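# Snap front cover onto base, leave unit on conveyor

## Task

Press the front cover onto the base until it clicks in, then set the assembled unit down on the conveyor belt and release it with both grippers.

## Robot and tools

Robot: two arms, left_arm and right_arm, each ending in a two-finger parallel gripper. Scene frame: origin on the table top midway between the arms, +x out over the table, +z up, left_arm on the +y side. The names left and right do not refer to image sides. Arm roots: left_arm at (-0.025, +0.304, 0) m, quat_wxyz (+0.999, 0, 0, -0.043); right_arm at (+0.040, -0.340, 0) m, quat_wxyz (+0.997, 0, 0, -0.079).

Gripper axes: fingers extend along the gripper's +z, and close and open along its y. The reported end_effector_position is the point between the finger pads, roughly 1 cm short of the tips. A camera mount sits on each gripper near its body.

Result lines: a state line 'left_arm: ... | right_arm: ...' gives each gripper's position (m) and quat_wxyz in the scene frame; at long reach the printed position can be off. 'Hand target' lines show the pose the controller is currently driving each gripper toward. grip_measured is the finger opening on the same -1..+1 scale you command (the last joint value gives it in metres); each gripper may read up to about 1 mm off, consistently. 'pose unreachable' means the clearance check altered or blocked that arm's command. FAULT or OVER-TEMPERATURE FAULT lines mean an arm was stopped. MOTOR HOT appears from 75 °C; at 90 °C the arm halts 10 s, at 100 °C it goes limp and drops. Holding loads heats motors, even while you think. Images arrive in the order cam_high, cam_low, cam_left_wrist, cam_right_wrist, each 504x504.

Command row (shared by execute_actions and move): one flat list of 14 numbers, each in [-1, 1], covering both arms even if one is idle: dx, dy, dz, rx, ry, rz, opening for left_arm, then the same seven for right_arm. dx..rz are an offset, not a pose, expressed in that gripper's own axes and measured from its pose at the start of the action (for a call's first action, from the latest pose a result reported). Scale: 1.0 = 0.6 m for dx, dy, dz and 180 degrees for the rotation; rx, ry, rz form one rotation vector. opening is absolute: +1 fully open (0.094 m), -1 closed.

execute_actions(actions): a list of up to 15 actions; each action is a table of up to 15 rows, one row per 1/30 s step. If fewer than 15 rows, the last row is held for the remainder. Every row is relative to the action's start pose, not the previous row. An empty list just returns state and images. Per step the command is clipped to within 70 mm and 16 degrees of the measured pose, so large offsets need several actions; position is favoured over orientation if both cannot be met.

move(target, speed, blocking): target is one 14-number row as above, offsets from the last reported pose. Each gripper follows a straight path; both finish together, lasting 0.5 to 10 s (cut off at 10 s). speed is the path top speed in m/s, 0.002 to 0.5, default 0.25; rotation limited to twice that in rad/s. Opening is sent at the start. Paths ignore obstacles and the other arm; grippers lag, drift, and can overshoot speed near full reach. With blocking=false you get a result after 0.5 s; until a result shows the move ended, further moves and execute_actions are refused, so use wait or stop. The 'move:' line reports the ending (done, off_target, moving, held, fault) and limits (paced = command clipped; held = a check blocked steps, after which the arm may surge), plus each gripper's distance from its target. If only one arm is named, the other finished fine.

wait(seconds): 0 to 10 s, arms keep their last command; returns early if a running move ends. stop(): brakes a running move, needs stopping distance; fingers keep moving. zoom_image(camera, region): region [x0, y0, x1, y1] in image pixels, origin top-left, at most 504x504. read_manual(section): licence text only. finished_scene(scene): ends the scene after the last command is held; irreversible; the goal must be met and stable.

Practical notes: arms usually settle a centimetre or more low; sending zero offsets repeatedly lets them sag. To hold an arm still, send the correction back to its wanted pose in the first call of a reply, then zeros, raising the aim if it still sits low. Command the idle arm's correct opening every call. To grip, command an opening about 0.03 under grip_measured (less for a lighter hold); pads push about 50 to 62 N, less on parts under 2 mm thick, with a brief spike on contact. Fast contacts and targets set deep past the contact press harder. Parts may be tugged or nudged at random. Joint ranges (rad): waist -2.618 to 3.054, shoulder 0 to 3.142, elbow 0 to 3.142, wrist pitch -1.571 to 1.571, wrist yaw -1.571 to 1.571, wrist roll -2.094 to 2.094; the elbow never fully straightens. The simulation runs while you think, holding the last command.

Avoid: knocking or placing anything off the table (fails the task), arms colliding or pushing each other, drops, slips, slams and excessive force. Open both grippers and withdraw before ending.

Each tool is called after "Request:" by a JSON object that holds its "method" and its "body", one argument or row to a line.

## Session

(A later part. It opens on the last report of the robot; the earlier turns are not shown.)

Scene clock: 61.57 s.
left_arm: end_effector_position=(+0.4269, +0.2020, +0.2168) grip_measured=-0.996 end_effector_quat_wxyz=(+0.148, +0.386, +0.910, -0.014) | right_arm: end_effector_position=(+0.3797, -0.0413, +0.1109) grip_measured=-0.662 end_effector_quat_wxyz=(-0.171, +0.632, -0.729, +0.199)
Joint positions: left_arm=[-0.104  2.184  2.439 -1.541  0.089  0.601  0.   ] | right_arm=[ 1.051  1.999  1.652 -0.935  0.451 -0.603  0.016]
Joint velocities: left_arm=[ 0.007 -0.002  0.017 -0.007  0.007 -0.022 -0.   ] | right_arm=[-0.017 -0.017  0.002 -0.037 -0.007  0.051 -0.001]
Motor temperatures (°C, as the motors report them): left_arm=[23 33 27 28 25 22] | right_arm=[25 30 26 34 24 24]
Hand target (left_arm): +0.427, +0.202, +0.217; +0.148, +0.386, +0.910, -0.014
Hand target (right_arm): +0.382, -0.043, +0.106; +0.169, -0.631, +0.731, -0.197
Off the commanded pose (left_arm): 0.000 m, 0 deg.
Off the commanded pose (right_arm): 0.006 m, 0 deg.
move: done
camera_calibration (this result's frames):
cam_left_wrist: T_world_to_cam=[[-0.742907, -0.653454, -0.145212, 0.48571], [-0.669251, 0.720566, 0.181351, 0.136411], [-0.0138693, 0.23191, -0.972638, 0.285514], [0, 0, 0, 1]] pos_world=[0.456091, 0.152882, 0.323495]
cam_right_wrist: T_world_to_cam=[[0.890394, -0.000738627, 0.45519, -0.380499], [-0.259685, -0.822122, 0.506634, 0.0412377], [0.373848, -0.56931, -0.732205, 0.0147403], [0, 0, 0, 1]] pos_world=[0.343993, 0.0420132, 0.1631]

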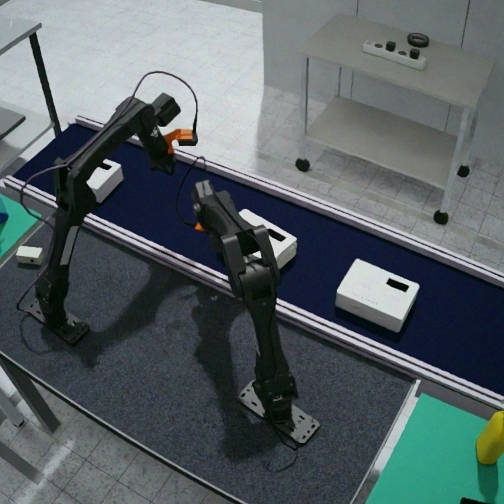

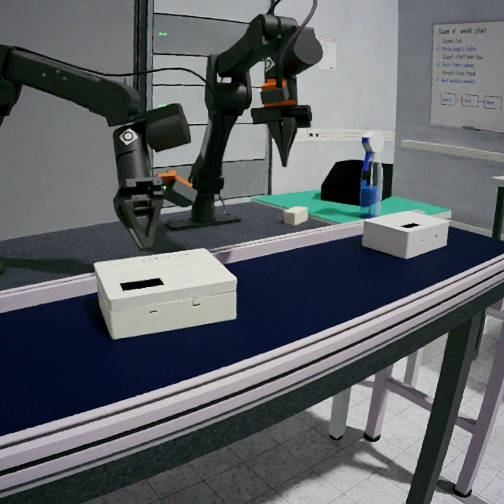

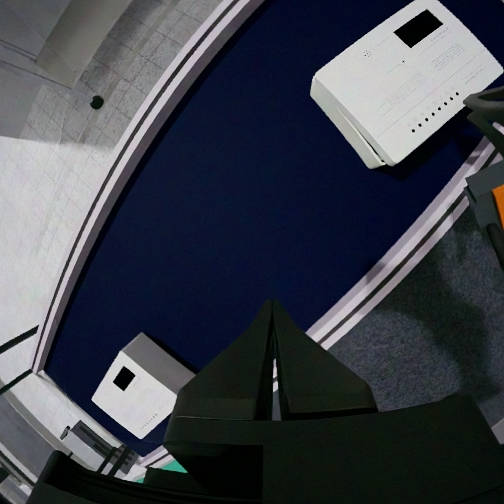

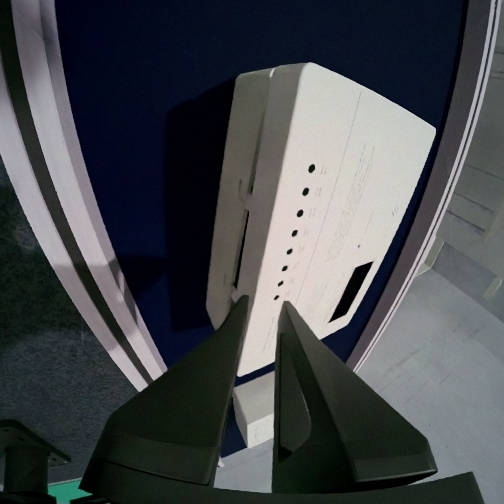

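Request:
{"method": "move", "body": {
  "target": [0,0,0,0,0,0,-1, 0,0.008,0.03,0,0,0,-0.66],
  "speed": 0.03
}}

Request:
{"method": "zoom_image", "body": {
  "camera": "cam_right_wrist",
  "region": [150, 150, 370, 370]
}}

Scene clock: 62.77 s.
left_arm: end_effector_position=(+0.4269, +0.2020, +0.2168) grip_measured=-0.996 end_effector_quat_wxyz=(+0.148, +0.386, +0.910, -0.014) | right_arm: end_effector_position=(+0.3820, -0.0384, +0.1006) grip_measured=-0.662 end_effector_quat_wxyz=(-0.176, +0.632, -0.728, +0.198)
Joint positions: left_arm=[-0.104  2.184  2.439 -1.541  0.089  0.601  0.   ] | right_arm=[ 1.051  2.009  1.622 -0.884  0.451 -0.608  0.016]
Joint velocities: left_arm=[-0.012  0.002 -0.002  0.022  0.007 -0.066 -0.   ] | right_arm=[-0.002  0.012 -0.027  0.037  0.051 -0.007  0.001]
Motor temperatures (°C, as the motors report them): left_arm=[23 33 27 28 25 22] | right_arm=[25 30 26 34 24 24]
Hand target (left_arm): +0.427, +0.202, +0.217; +0.148, +0.386, +0.910, -0.014
Hand target (right_arm): +0.384, -0.042, +0.093; +0.170, -0.632, +0.729, -0.199
Off the commanded pose (left_arm): 0.000 m, 0 deg.
Off the commanded pose (right_arm): 0.009 m, 1 deg.
move: done
camera_calibration (this result's frames):
cam_left_wrist: T_world_to_cam=[[-0.742907, -0.653454, -0.145212, 0.48571], [-0.669251, 0.720566, 0.181351, 0.136411], [-0.0138693, 0.23191, -0.972638, 0.285514], [0, 0, 0, 1]] pos_world=[0.456091, 0.152882, 0.323495]
cam_right_wrist: T_world_to_cam=[[0.88725, -0.000259947, 0.461288, -0.377289], [-0.259889, -0.826467, 0.499409, 0.0500921], [0.38111, -0.562985, -0.733351, 0.00555859], [0, 0, 0, 1]] pos_world=[0.34565, 0.0444308, 0.153099]

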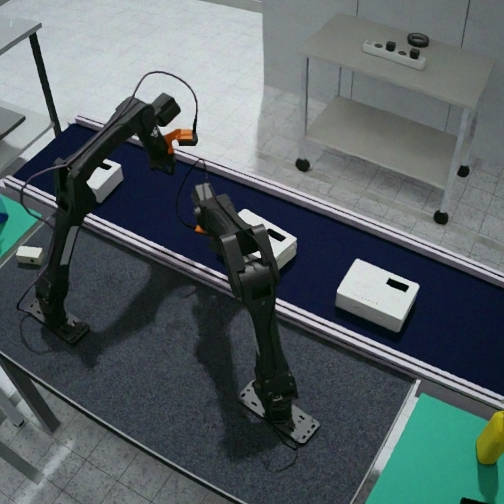

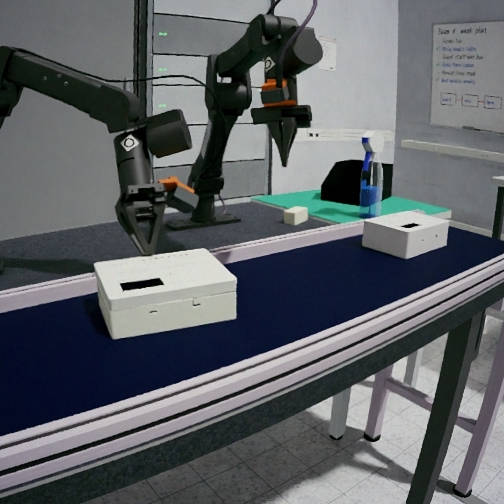

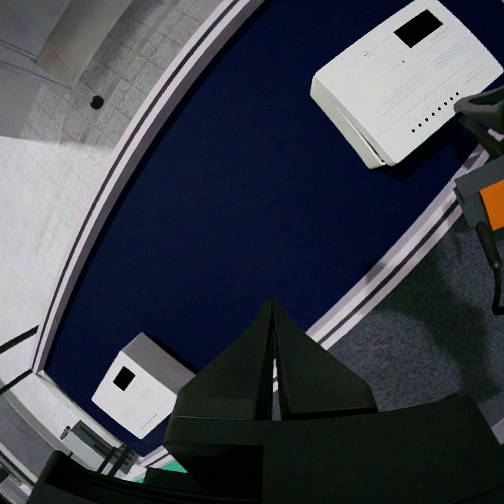

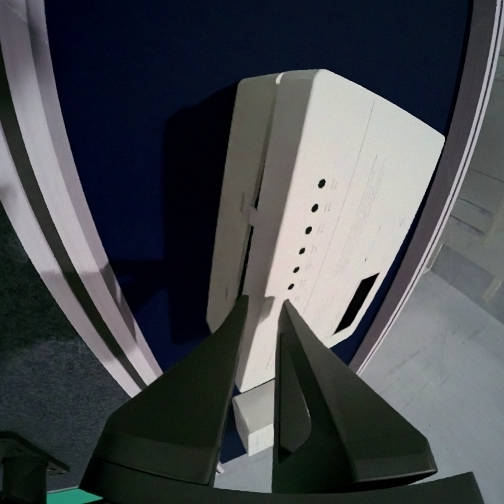

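Region (150, 150, 370, 370) of cam_right_wrist's 504x504 image, scaled by 2.291, with more detail than that image has.

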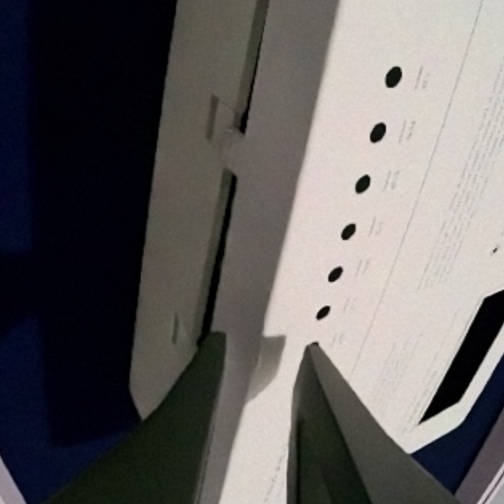

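Request:
{"method": "move", "body": {
  "target": [0,0,0,0,0,0,-1, 0,-0.008,0.04,0,0,0,-0.66],
  "speed": 0.025
}}

Request:
{"method": "zoom_image", "body": {
  "camera": "cam_right_wrist",
  "region": [150, 150, 370, 370]
}}

Scene clock: 64.23 s.
left_arm: end_effector_position=(+0.4269, +0.2020, +0.2168) grip_measured=-0.996 end_effector_quat_wxyz=(+0.148, +0.386, +0.910, -0.014) | right_arm: end_effector_position=(+0.3918, -0.0369, +0.0948) grip_measured=-0.662 end_effector_quat_wxyz=(-0.181, +0.634, -0.725, +0.198)
Joint positions: left_arm=[-0.104  2.184  2.439 -1.541  0.089  0.601  0.   ] | right_arm=[ 1.034  2.028  1.622 -0.843  0.446 -0.635  0.016]
Joint velocities: left_arm=[-0.002 -0.007  0.002  0.022 -0.037  0.022 -0.   ] | right_arm=[ 0.002 -0.007  0.007  0.007 -0.051 -0.051 -0.001]
Motor temperatures (°C, as the motors report them): left_arm=[23 33 27 28 25 22] | right_arm=[25 30 26 34 24 24]
Hand target (left_arm): +0.427, +0.202, +0.217; +0.148, +0.386, +0.910, -0.014
Hand target (right_arm): +0.398, -0.041, +0.082; +0.175, -0.632, +0.728, -0.199
Off the commanded pose (left_arm): 0.000 m, 0 deg.
Off the commanded pose (right_arm): 0.014 m, 1 deg.
move: off_target (right_arm)
camera_calibration (this result's frames):
cam_left_wrist: T_world_to_cam=[[-0.742907, -0.653454, -0.145212, 0.48571], [-0.669251, 0.720566, 0.181351, 0.136411], [-0.0138693, 0.23191, -0.972638, 0.285514], [0, 0, 0, 1]] pos_world=[0.456091, 0.152882, 0.323495]
cam_right_wrist: T_world_to_cam=[[0.883548, 0.00486418, 0.468315, -0.382296], [-0.256529, -0.831577, 0.492618, 0.0559266], [0.391837, -0.555388, -0.733491, -0.00548624], [0, 0, 0, 1]] pos_world=[0.354273, 0.0453199, 0.14746]

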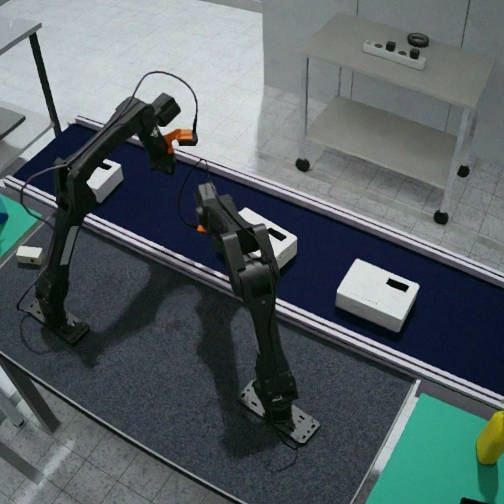

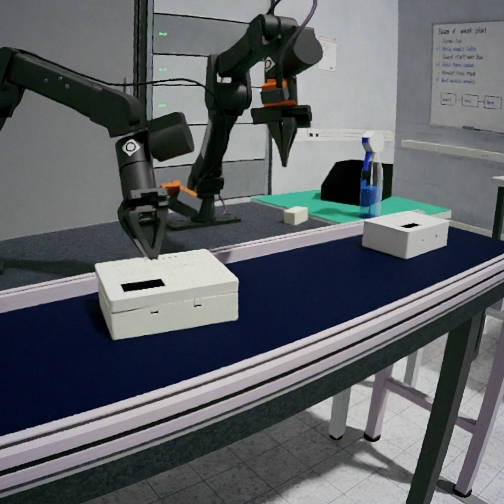

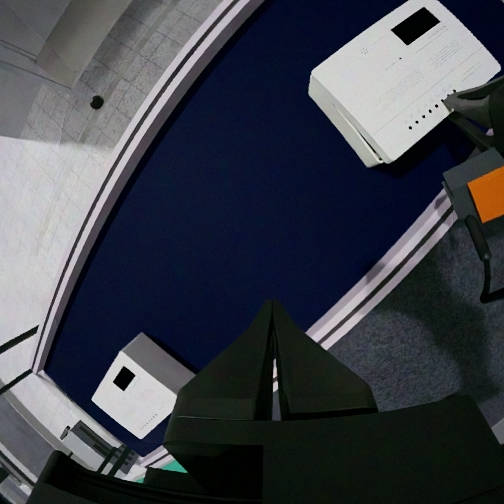

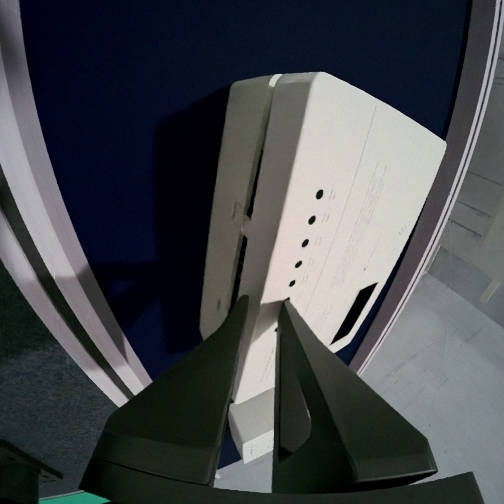

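Region (150, 150, 370, 370) of cam_right_wrist's 504x504 image, scaled by 2.291, with more detail than that image has.

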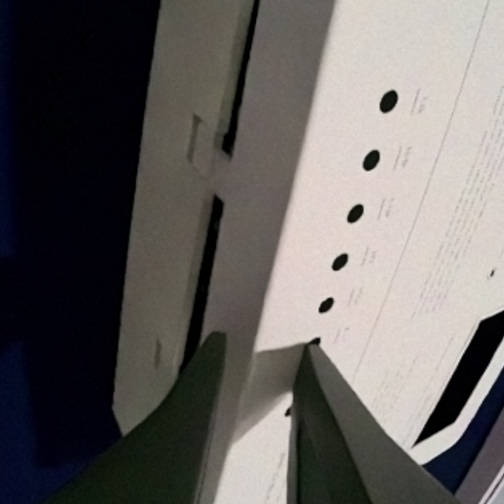

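The unit was nudged slightly far; now press down.

Request:
{"method": "move", "body": {
  "target": [0,0,0,0,0,0,-1, 0,0.045,0.1,0,0,0,-0.66],
  "speed": 0.04
}}

Request:
{"method": "zoom_image", "body": {
  "camera": "cam_right_wrist",
  "region": [130, 60, 430, 360]
}}

Scene clock: 66.27 s.
left_arm: end_effector_position=(+0.4269, +0.2020, +0.2168) grip_measured=-0.996 end_effector_quat_wxyz=(+0.148, +0.386, +0.910, -0.014) | right_arm: end_effector_position=(+0.4166, -0.0255, +0.0913) grip_measured=-0.660 end_effector_quat_wxyz=(-0.255, +0.601, -0.725, +0.221)
Joint positions: left_arm=[-0.104  2.184  2.439 -1.541  0.089  0.601  0.   ] | right_arm=[ 1.034  2.028  1.531 -0.601  0.52  -0.637  0.016]
Joint velocities: left_arm=[-0.002  0.007  0.002 -0.081 -0.007 -0.007  0.001] | right_arm=[-0.002 -0.012 -0.002  0.007 -0.051  0.037 -0.   ]
Motor temperatures (°C, as the motors report them): left_arm=[23 33 27 28 25 22] | right_arm=[25 30 26 34 24 24]
Hand target (left_arm): +0.427, +0.202, +0.217; +0.148, +0.386, +0.910, -0.014
Hand target (right_arm): +0.396, -0.039, +0.034; +0.181, -0.632, +0.727, -0.198
Off the commanded pose (left_arm): 0.000 m, 0 deg.
Off the commanded pose (right_arm): 0.065 m, 10 deg.
move: off_target (right_arm)
camera_calibration (this result's frames):
cam_left_wrist: T_world_to_cam=[[-0.742907, -0.653454, -0.145212, 0.48571], [-0.669251, 0.720566, 0.181351, 0.136411], [-0.0138693, 0.23191, -0.972638, 0.285514], [0, 0, 0, 1]] pos_world=[0.456091, 0.152882, 0.323495]
cam_right_wrist: T_world_to_cam=[[0.803282, -0.0556501, 0.592994, -0.382116], [-0.345306, -0.854735, 0.387545, 0.11947], [0.485286, -0.516072, -0.70581, -0.0518831], [0, 0, 0, 1]] pos_world=[0.373378, 0.054075, 0.143673]

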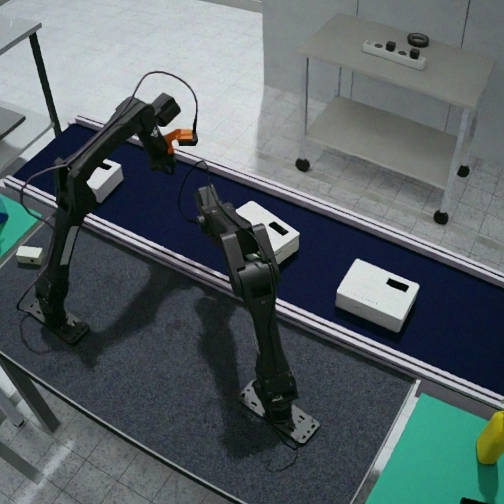

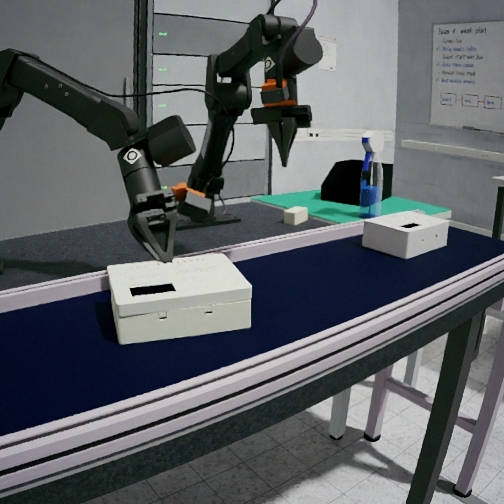

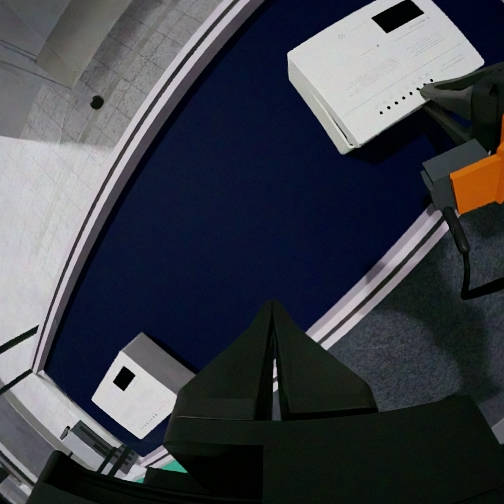

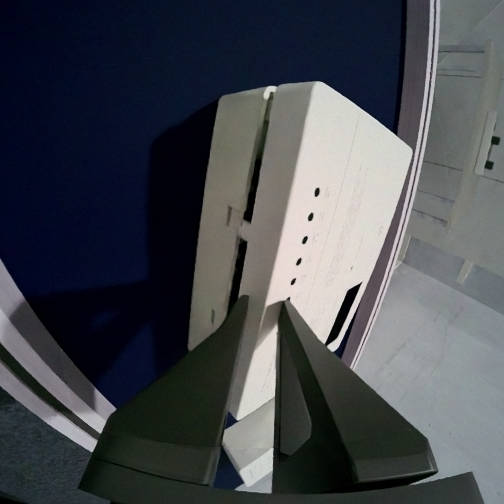

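Region (130, 60, 430, 360) of cam_right_wrist's 504x504 image, scaled by 1.680, with more detail than that image has.

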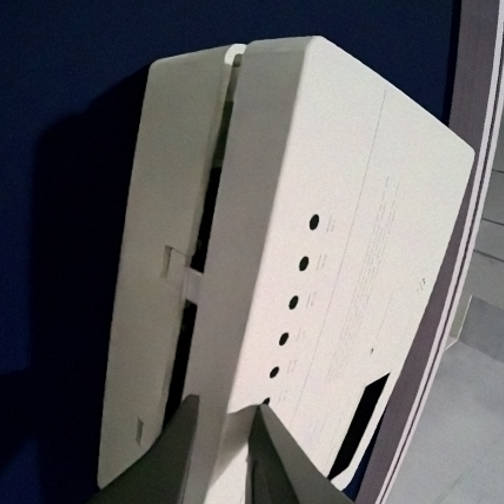

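Request:
{"method": "move", "body": {
  "target": [0,0,0,0,0,0,-1, 0,0.0,-0.04,0,0,0,-0.66],
  "speed": 0.05
}}

Request:
{"method": "zoom_image", "body": {
  "camera": "cam_right_wrist",
  "region": [130, 60, 430, 360]
}}

Request:
{"method": "zoom_image", "body": {
  "camera": "cam_low",
  "region": [60, 225, 300, 355]
}}

Request:
{"method": "zoom_image", "body": {
  "camera": "cam_left_wrist",
  "region": [270, 0, 504, 190]
}}

Scene clock: 67.47 s.
left_arm: end_effector_position=(+0.4269, +0.2020, +0.2168) grip_measured=-0.996 end_effector_quat_wxyz=(+0.148, +0.386, +0.910, -0.014) | right_arm: end_effector_position=(+0.4044, -0.0278, +0.0964) grip_measured=-0.660 end_effector_quat_wxyz=(-0.243, +0.607, -0.723, +0.222)
Joint positions: left_arm=[-0.104  2.184  2.439 -1.541  0.089  0.601  0.   ] | right_arm=[ 1.052  2.005  1.53  -0.657  0.524 -0.623  0.016]
Joint velocities: left_arm=[-0.012 -0.002 -0.002 -0.051 -0.066 -0.066 -0.   ] | right_arm=[-0.002  0.002 -0.007 -0.081  0.037 -0.007 -0.   ]
Motor temperatures (°C, as the motors report them): left_arm=[23 33 27 28 25 22] | right_arm=[25 30 26 34 24 24]
Hand target (left_arm): +0.427, +0.202, +0.217; +0.148, +0.386, +0.910, -0.014
Hand target (right_arm): +0.402, -0.025, +0.110; +0.255, -0.601, +0.725, -0.221
Off the commanded pose (left_arm): 0.000 m, 0 deg.
Off the commanded pose (right_arm): 0.014 m, 2 deg.
move: off_target (right_arm)
camera_calibration (this result's frames):
cam_left_wrist: T_world_to_cam=[[-0.742907, -0.653454, -0.145212, 0.48571], [-0.669251, 0.720566, 0.181351, 0.136411], [-0.0138693, 0.23191, -0.972638, 0.285514], [0, 0, 0, 1]] pos_world=[0.456091, 0.152882, 0.323495]
cam_right_wrist: T_world_to_cam=[[0.814118, -0.0401019, 0.579314, -0.378175], [-0.333755, -0.848691, 0.410281, 0.104556], [0.475206, -0.527366, -0.704319, -0.0399342], [0, 0, 0, 1]] pos_world=[0.361752, 0.0525105, 0.148058]

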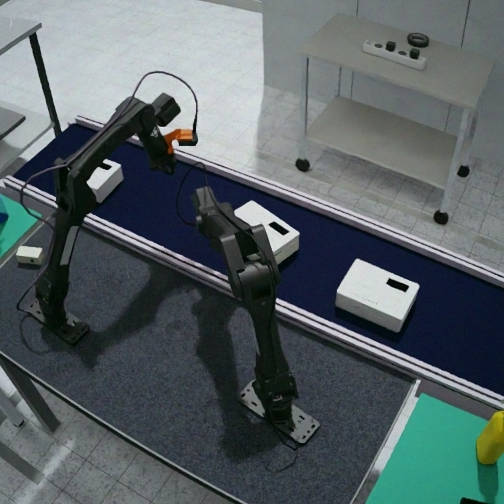

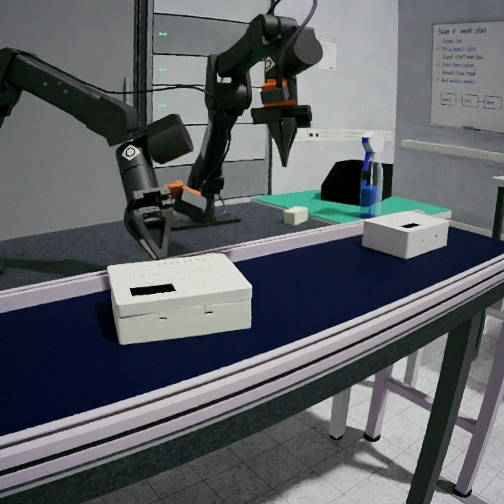

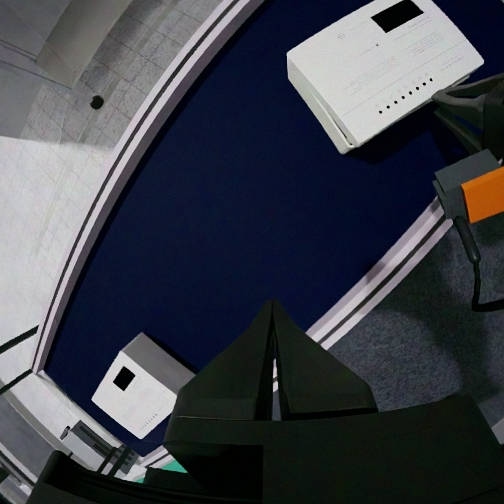

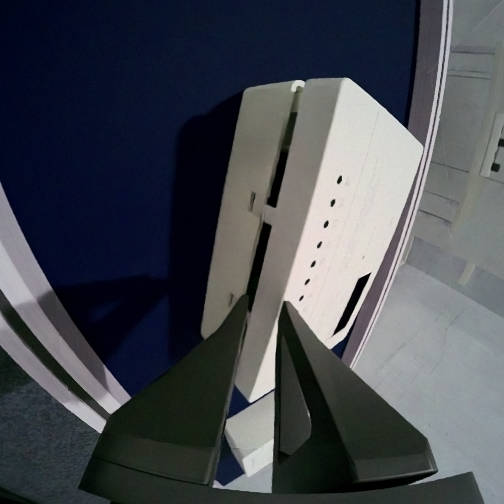

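Region (130, 60, 430, 360) of cam_right_wrist's 504x504 image, scaled by 1.680, with more detail than that image has.

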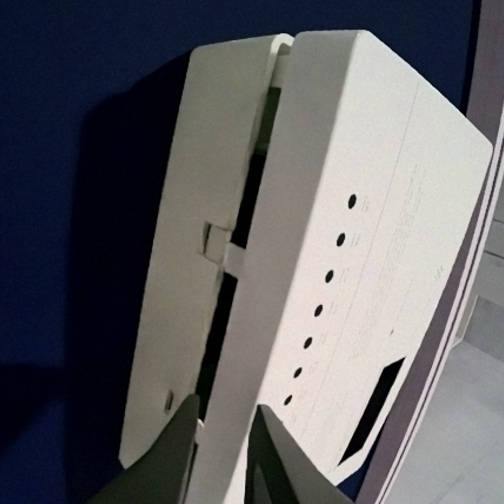

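Region (60, 225, 300, 355) of cam_low's 504x504 image, scaled by 2.100, with more detail than that image has; it fills the top 273 rows of this view, and the rest is white.

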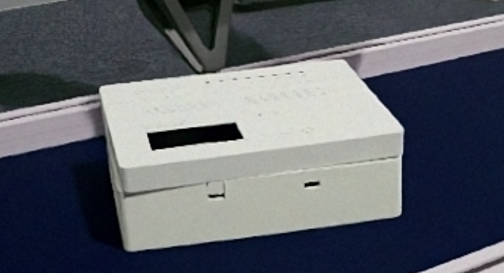

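Region (270, 0, 504, 190) of cam_left_wrist's 504x504 image, scaled by 2.154, with more detail than that image has; it fills the top 409 rows of this view, and the rest is white.

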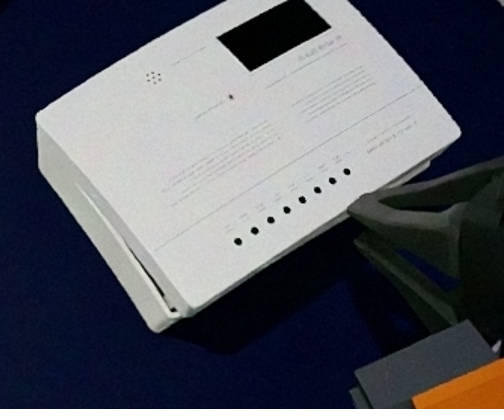

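Request:
{"method": "move", "body": {
  "target": [0,0,0,0,0,0,-1, -0.011,-0.04,-0.05,-0.176,0,0.054,-1],
  "speed": 0.2
}}

Scene clock: 71.20 s.
left_arm: end_effector_position=(+0.4269, +0.2020, +0.2168) grip_measured=-0.996 end_effector_quat_wxyz=(+0.148, +0.386, +0.910, -0.014) | right_arm: end_effector_position=(+0.4032, -0.0265, +0.1303) grip_measured=-0.986 end_effector_quat_wxyz=(+0.086, -0.597, +0.798, -0.005)
Joint positions: left_arm=[-0.104  2.184  2.439 -1.541  0.089  0.601  0.   ] | right_arm=[ 0.877  2.28   2.264 -1.384  0.023 -0.567  0.001]
Joint velocities: left_arm=[-0.002 -0.012  0.007 -0.037  0.037 -0.007 -0.001] | right_arm=[ 0.017  0.007  0.032 -0.022 -0.007 -0.051 -0.001]
Motor temperatures (°C, as the motors report them): left_arm=[23 33 27 27 25 22] | right_arm=[25 31 26 33 24 24]
Hand target (left_arm): +0.427, +0.202, +0.217; +0.148, +0.386, +0.910, -0.014
Hand target (right_arm): +0.405, -0.026, +0.134; +0.088, -0.590, +0.803, +0.004
Off the commanded pose (left_arm): 0.000 m, 0 deg.
Off the commanded pose (right_arm): 0.006 m, 2 deg.
move: done
camera_calibration (this result's frames):
cam_left_wrist: T_world_to_cam=[[-0.742907, -0.653454, -0.145212, 0.48571], [-0.669251, 0.720566, 0.181351, 0.136411], [-0.0138693, 0.23191, -0.972638, 0.285514], [0, 0, 0, 1]] pos_world=[0.456091, 0.152882, 0.323495]
cam_right_wrist: T_world_to_cam=[[0.984172, -0.16113, 0.0737754, -0.402673], [-0.17721, -0.898448, 0.401731, 0.0280456], [0.00155223, -0.408446, -0.912781, 0.206454], [0, 0, 0, 1]] pos_world=[0.400948, 0.0446401, 0.206888]

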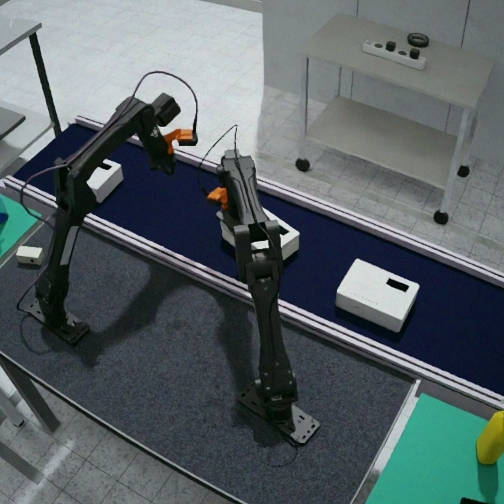

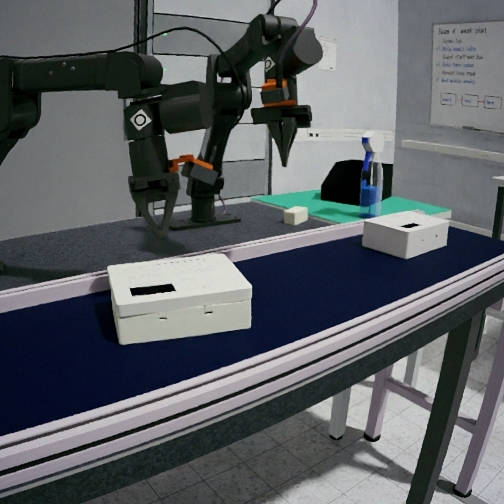

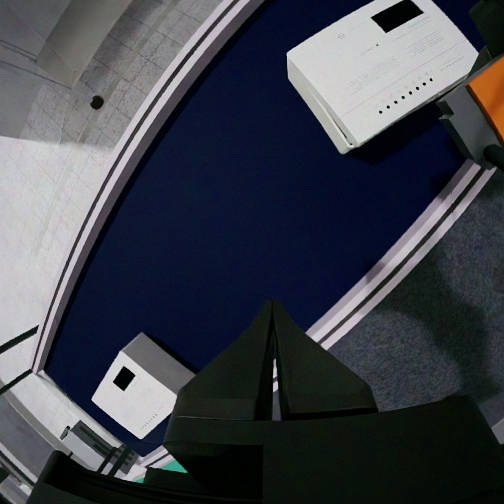

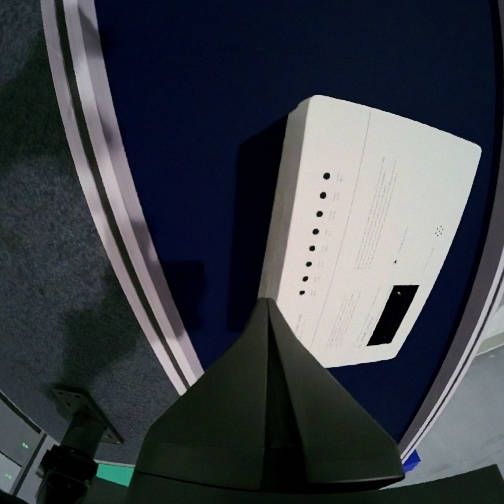

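Request:
{"method": "move", "body": {
  "target": [0,0,0,0,0,0,-1, -0.019,-0.034,0.04,0,0,0,-1],
  "speed": 0.06
}}

Scene clock: 72.37 s.
left_arm: end_effector_position=(+0.4269, +0.2020, +0.2168) grip_measured=-0.996 end_effector_quat_wxyz=(+0.148, +0.386, +0.910, -0.014) | right_arm: end_effector_position=(+0.4239, -0.0180, +0.1057) grip_measured=-0.986 end_effector_quat_wxyz=(+0.081, -0.597, +0.798, -0.006)
Joint positions: left_arm=[-0.104  2.184  2.439 -1.541  0.089  0.601  0.   ] | right_arm=[ 0.863  2.403  2.38  -1.387  0.023 -0.582  0.001]
Joint velocities: left_arm=[ 0.012 -0.002  0.002  0.022  0.022  0.007 -0.001] | right_arm=[ 0.002 -0.017 -0.002 -0.081 -0.051 -0.022  0.   ]
Motor temperatures (°C, as the motors report them): left_arm=[23 33 27 27 25 22] | right_arm=[25 31 26 33 24 24]
Hand target (left_arm): +0.427, +0.202, +0.217; +0.148, +0.386, +0.910, -0.014
Hand target (right_arm): +0.429, -0.020, +0.110; +0.086, -0.597, +0.798, -0.005
Off the commanded pose (left_arm): 0.000 m, 0 deg.
Off the commanded pose (right_arm): 0.007 m, 1 deg.
move: done
camera_calibration (this result's frames):
cam_left_wrist: T_world_to_cam=[[-0.742907, -0.653454, -0.145212, 0.48571], [-0.669251, 0.720566, 0.181351, 0.136411], [-0.0138693, 0.23191, -0.972638, 0.285514], [0, 0, 0, 1]] pos_world=[0.456091, 0.152882, 0.323495]
cam_right_wrist: T_world_to_cam=[[0.984627, -0.160342, 0.0692837, -0.419569], [-0.174632, -0.895333, 0.409734, 0.0473882], [-0.00366557, -0.415535, -0.90957, 0.189236], [0, 0, 0, 1]] pos_world=[0.422088, 0.0537881, 0.181776]

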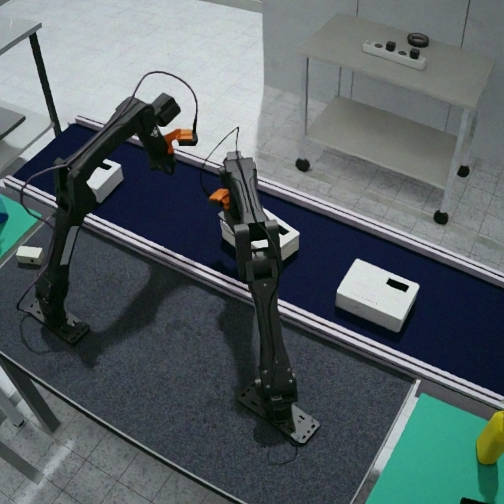

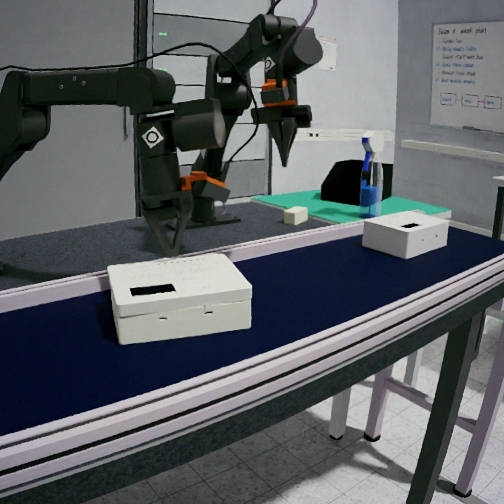

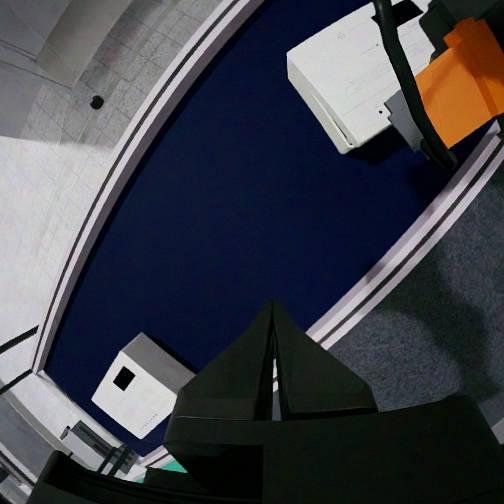

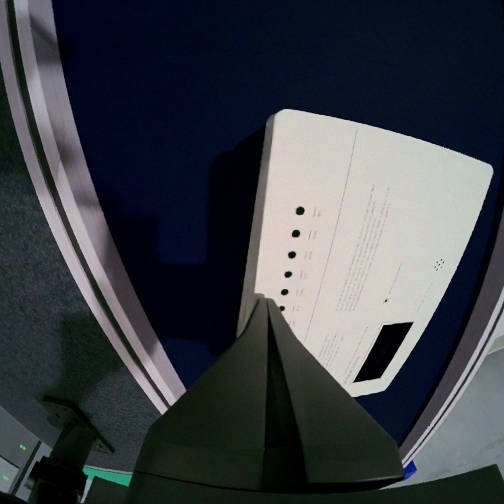

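Request:
{"method": "move", "body": {
  "target": [0,0,0,0,0,0,-1, 0.015,-0.018,-0.005,0,0,0,-1],
  "speed": 0.04
}}

Scene clock: 73.30 s.
left_arm: end_effector_position=(+0.4269, +0.2020, +0.2168) grip_measured=-0.996 end_effector_quat_wxyz=(+0.148, +0.386, +0.910, -0.014) | right_arm: end_effector_position=(+0.4306, -0.0261, +0.1057) grip_measured=-0.986 end_effector_quat_wxyz=(+0.081, -0.596, +0.799, -0.008)
Joint positions: left_arm=[-0.104  2.184  2.439 -1.541  0.089  0.601  0.   ] | right_arm=[ 0.842  2.403  2.38  -1.387  0.023 -0.601  0.001]
Joint velocities: left_arm=[-0.002  0.007 -0.017  0.007 -0.022 -0.022  0.001] | right_arm=[-0.002  0.022 -0.007 -0.007 -0.022  0.007 -0.001]
Motor temperatures (°C, as the motors report them): left_arm=[23 33 27 27 25 22] | right_arm=[25 31 26 33 24 24]
Hand target (left_arm): +0.427, +0.202, +0.217; +0.148, +0.386, +0.910, -0.014
Hand target (right_arm): +0.431, -0.030, +0.109; +0.081, -0.597, +0.798, -0.007
Off the commanded pose (left_arm): 0.000 m, 0 deg.
Off the commanded pose (right_arm): 0.005 m, 0 deg.
move: done
camera_calibration (this result's frames):
cam_left_wrist: T_world_to_cam=[[-0.742907, -0.653454, -0.145212, 0.48571], [-0.669251, 0.720566, 0.181351, 0.136411], [-0.0138693, 0.23191, -0.972638, 0.285514], [0, 0, 0, 1]] pos_world=[0.456091, 0.152882, 0.323495]
cam_right_wrist: T_world_to_cam=[[0.984105, -0.162658, 0.0712705, -0.427489], [-0.177556, -0.893825, 0.411765, 0.0423618], [-0.00327343, -0.417875, -0.908499, 0.185541], [0, 0, 0, 1]] pos_world=[0.428823, 0.0458624, 0.181588]

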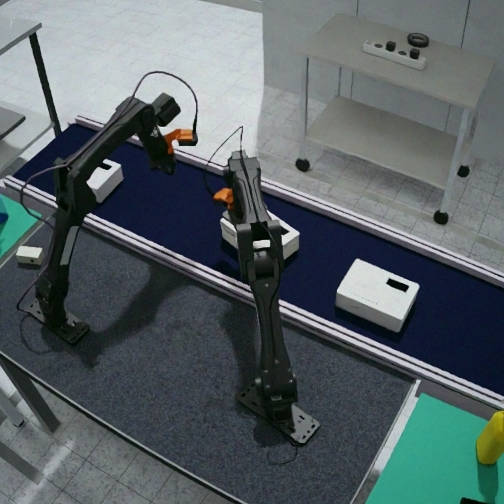

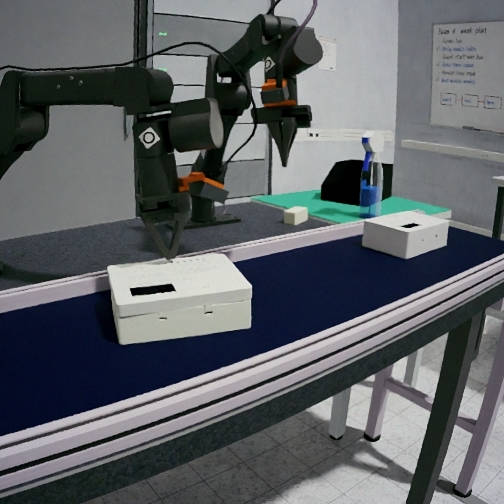

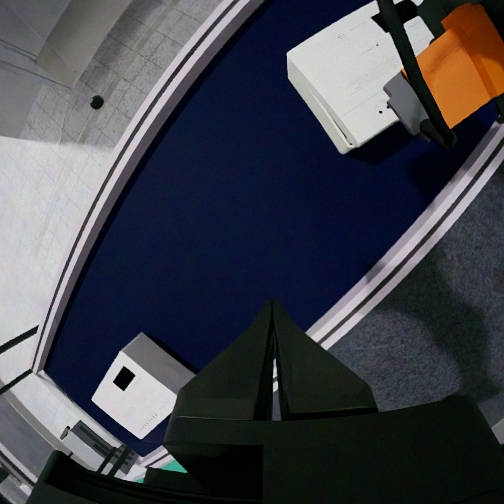

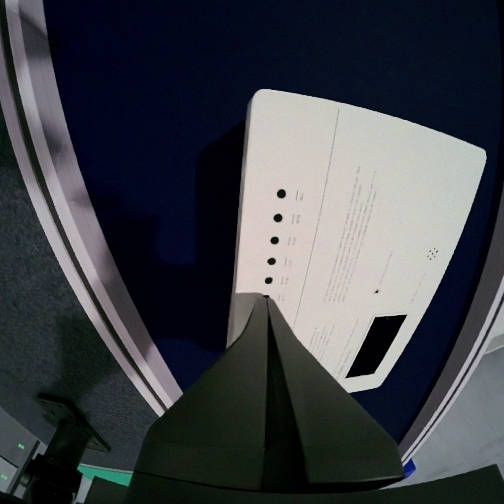

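Request:
{"method": "move", "body": {
  "target": [0,0,0,0,0,0,-1, 0.013,0.012,0.107,-0.022,0.032,0,-1],
  "speed": 0.035
}}

Request:
{"method": "zoom_image", "body": {
  "camera": "cam_left_wrist",
  "region": [270, 0, 504, 190]
}}

Scene clock: 75.67 s.
left_arm: end_effector_position=(+0.4269, +0.2020, +0.2168) grip_measured=-0.996 end_effector_quat_wxyz=(+0.148, +0.386, +0.910, -0.014) | right_arm: end_effector_position=(+0.4305, -0.0262, +0.0975) grip_measured=-0.986 end_effector_quat_wxyz=(+0.073, -0.597, +0.799, -0.008)
Joint positions: left_arm=[-0.104  2.184  2.439 -1.541  0.089  0.601  0.   ] | right_arm=[ 0.842  2.42   2.38  -1.386  0.023 -0.602  0.001]
Joint velocities: left_arm=[-0.007 -0.002 -0.007  0.007 -0.022  0.007 -0.001] | right_arm=[-0.012 -0.002  0.007  0.066 -0.095 -0.022  0.   ]
Motor temperatures (°C, as the motors report them): left_arm=[23 33 27 27 25 22] | right_arm=[25 31 26 33 24 24]
Hand target (left_arm): +0.427, +0.202, +0.217; +0.148, +0.386, +0.910, -0.014
Hand target (right_arm): +0.426, -0.028, +0.043; +0.020, -0.598, +0.801, -0.010
Off the commanded pose (left_arm): 0.000 m, 0 deg.
Off the commanded pose (right_arm): 0.057 m, 6 deg.
move: off_target (right_arm)
camera_calibration (this result's frames):
cam_left_wrist: T_world_to_cam=[[-0.742907, -0.653454, -0.145212, 0.48571], [-0.669251, 0.720566, 0.181351, 0.136411], [-0.0138693, 0.23191, -0.972638, 0.285514], [0, 0, 0, 1]] pos_world=[0.456091, 0.152882, 0.323495]
cam_right_wrist: T_world_to_cam=[[0.985121, -0.160852, 0.0605323, -0.426174], [-0.171273, -0.889635, 0.423338, 0.0419519], [-0.0142431, -0.427407, -0.903947, 0.182064], [0, 0, 0, 1]] pos_world=[0.429612, 0.0465861, 0.172613]

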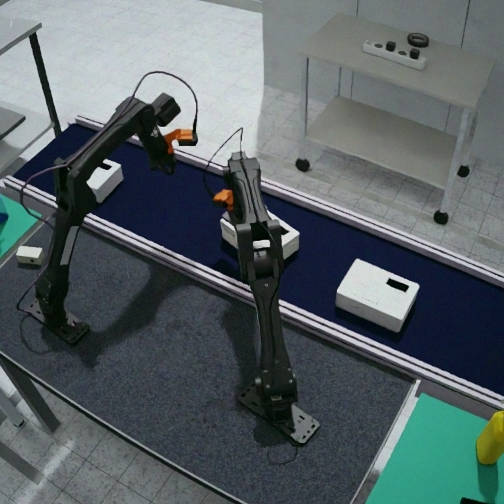

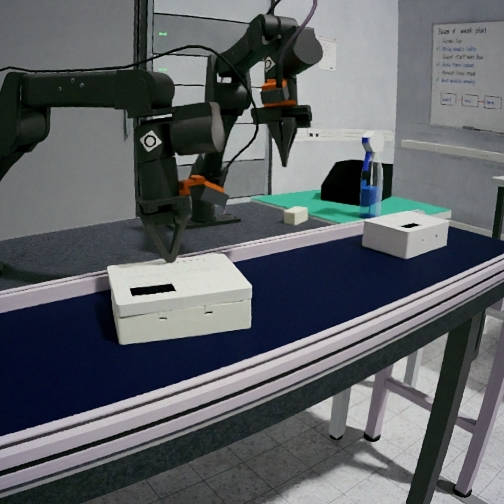

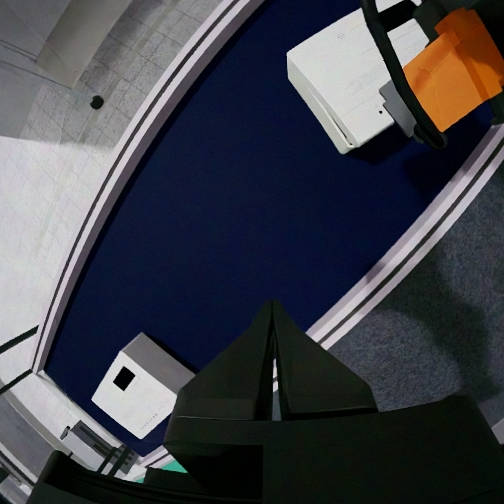

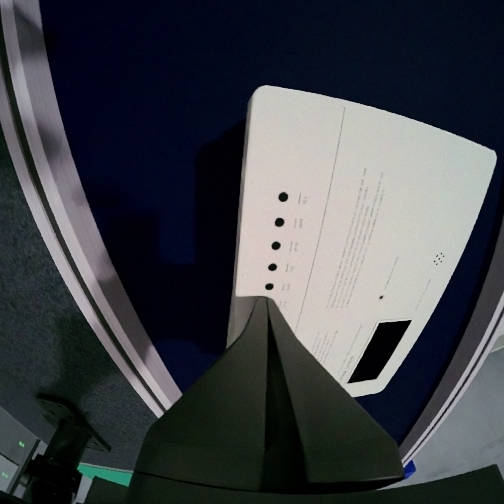

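Region (270, 0, 504, 190) of cam_left_wrist's 504x504 image, scaled by 2.154, with more detail than that image has; it fills the top 409 rows of this view, and the rest is white.

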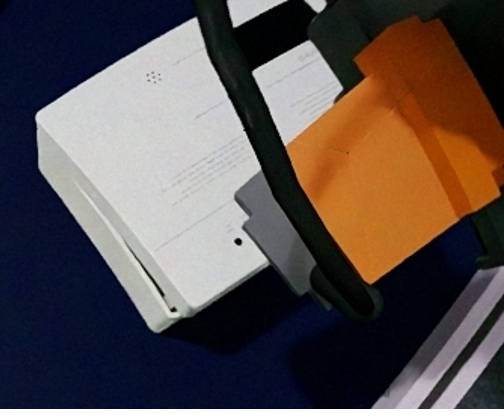

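Request:
{"method": "move", "body": {
  "target": [0.088,-0.132,0.136,0,0,0,-1, 0,0,-0.04,0,0,0,-1],
  "speed": 0.15
}}

Scene clock: 77.80 s.
left_arm: end_effector_position=(+0.3547, +0.1757, +0.1114) grip_measured=-0.996 end_effector_quat_wxyz=(+0.133, +0.388, +0.912, -0.018) | right_arm: end_effector_position=(+0.4261, -0.0298, +0.1167) grip_measured=-0.986 end_effector_quat_wxyz=(+0.068, -0.597, +0.799, -0.009)
Joint positions: left_arm=[-0.215  1.822  1.489 -0.976  0.062  0.496  0.   ] | right_arm=[ 0.842  2.431  2.48  -1.484  0.023 -0.602  0.001]
Joint velocities: left_arm=[ 0.002  0.002 -0.002  0.022 -0.037 -0.007 -0.   ] | right_arm=[ 0.007  0.002 -0.007 -0.051 -0.007  0.022  0.   ]
Motor temperatures (°C, as the motors report them): left_arm=[23 33 27 27 25 22] | right_arm=[25 31 26 33 24 24]
Hand target (left_arm): +0.356, +0.173, +0.118; +0.147, +0.386, +0.910, -0.014
Hand target (right_arm): +0.427, -0.028, +0.121; +0.073, -0.597, +0.799, -0.008
Off the commanded pose (left_arm): 0.007 m, 2 deg.
Off the commanded pose (right_arm): 0.005 m, 1 deg.
move: done
camera_calibration (this result's frames):
cam_left_wrist: T_world_to_cam=[[-0.748838, -0.650772, -0.125453, 0.398965], [-0.661342, 0.721388, 0.20549, 0.120546], [-0.043227, 0.236846, -0.970585, 0.197395], [0, 0, 0, 1]] pos_world=[0.387014, 0.125922, 0.216869]
cam_right_wrist: T_world_to_cam=[[0.985529, -0.160519, 0.0544645, -0.422973], [-0.168245, -0.88717, 0.429678, 0.0278512], [-0.0206524, -0.432624, -0.901338, 0.200092], [0, 0, 0, 1]] pos_world=[0.42567, 0.043378, 0.191421]

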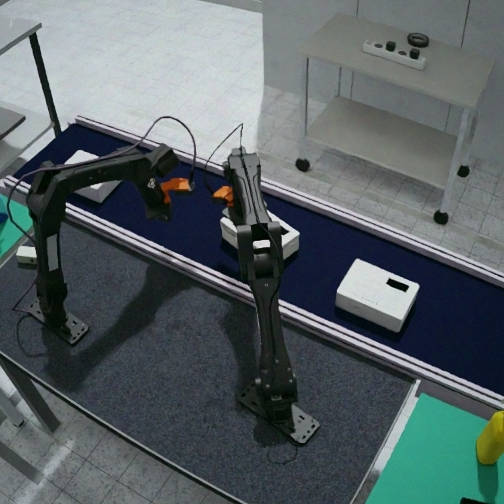

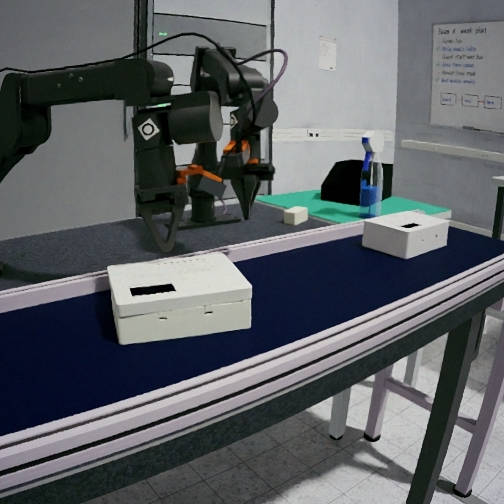

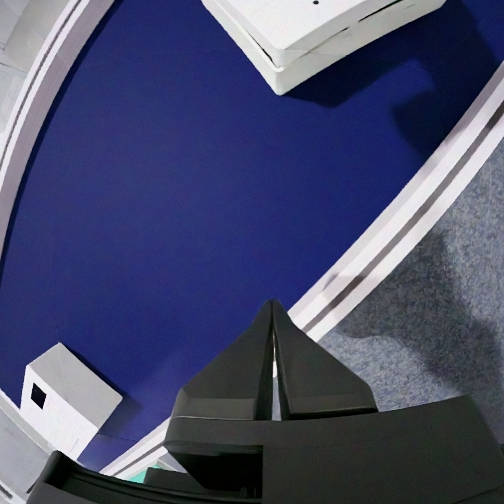

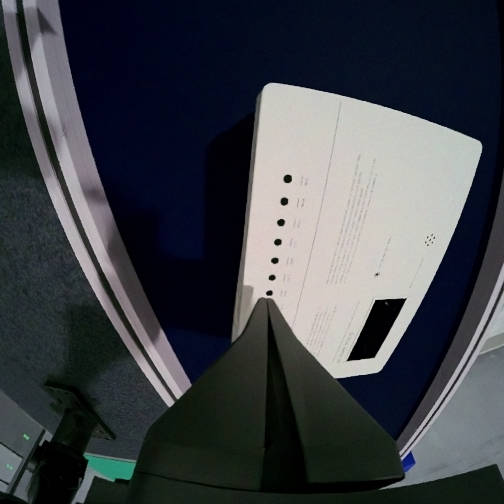

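Request:
{"method": "zoom_image", "body": {
  "camera": "cam_left_wrist",
  "region": [190, 0, 450, 110]
}}

Region (190, 0, 450, 110) of cam_left_wrist's 504x504 image, scaled by 1.938, with more detail than that image has; it fills the top 213 rows of this view, and the rest is white.

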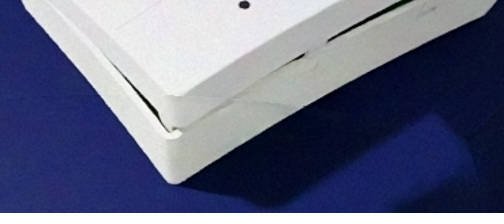

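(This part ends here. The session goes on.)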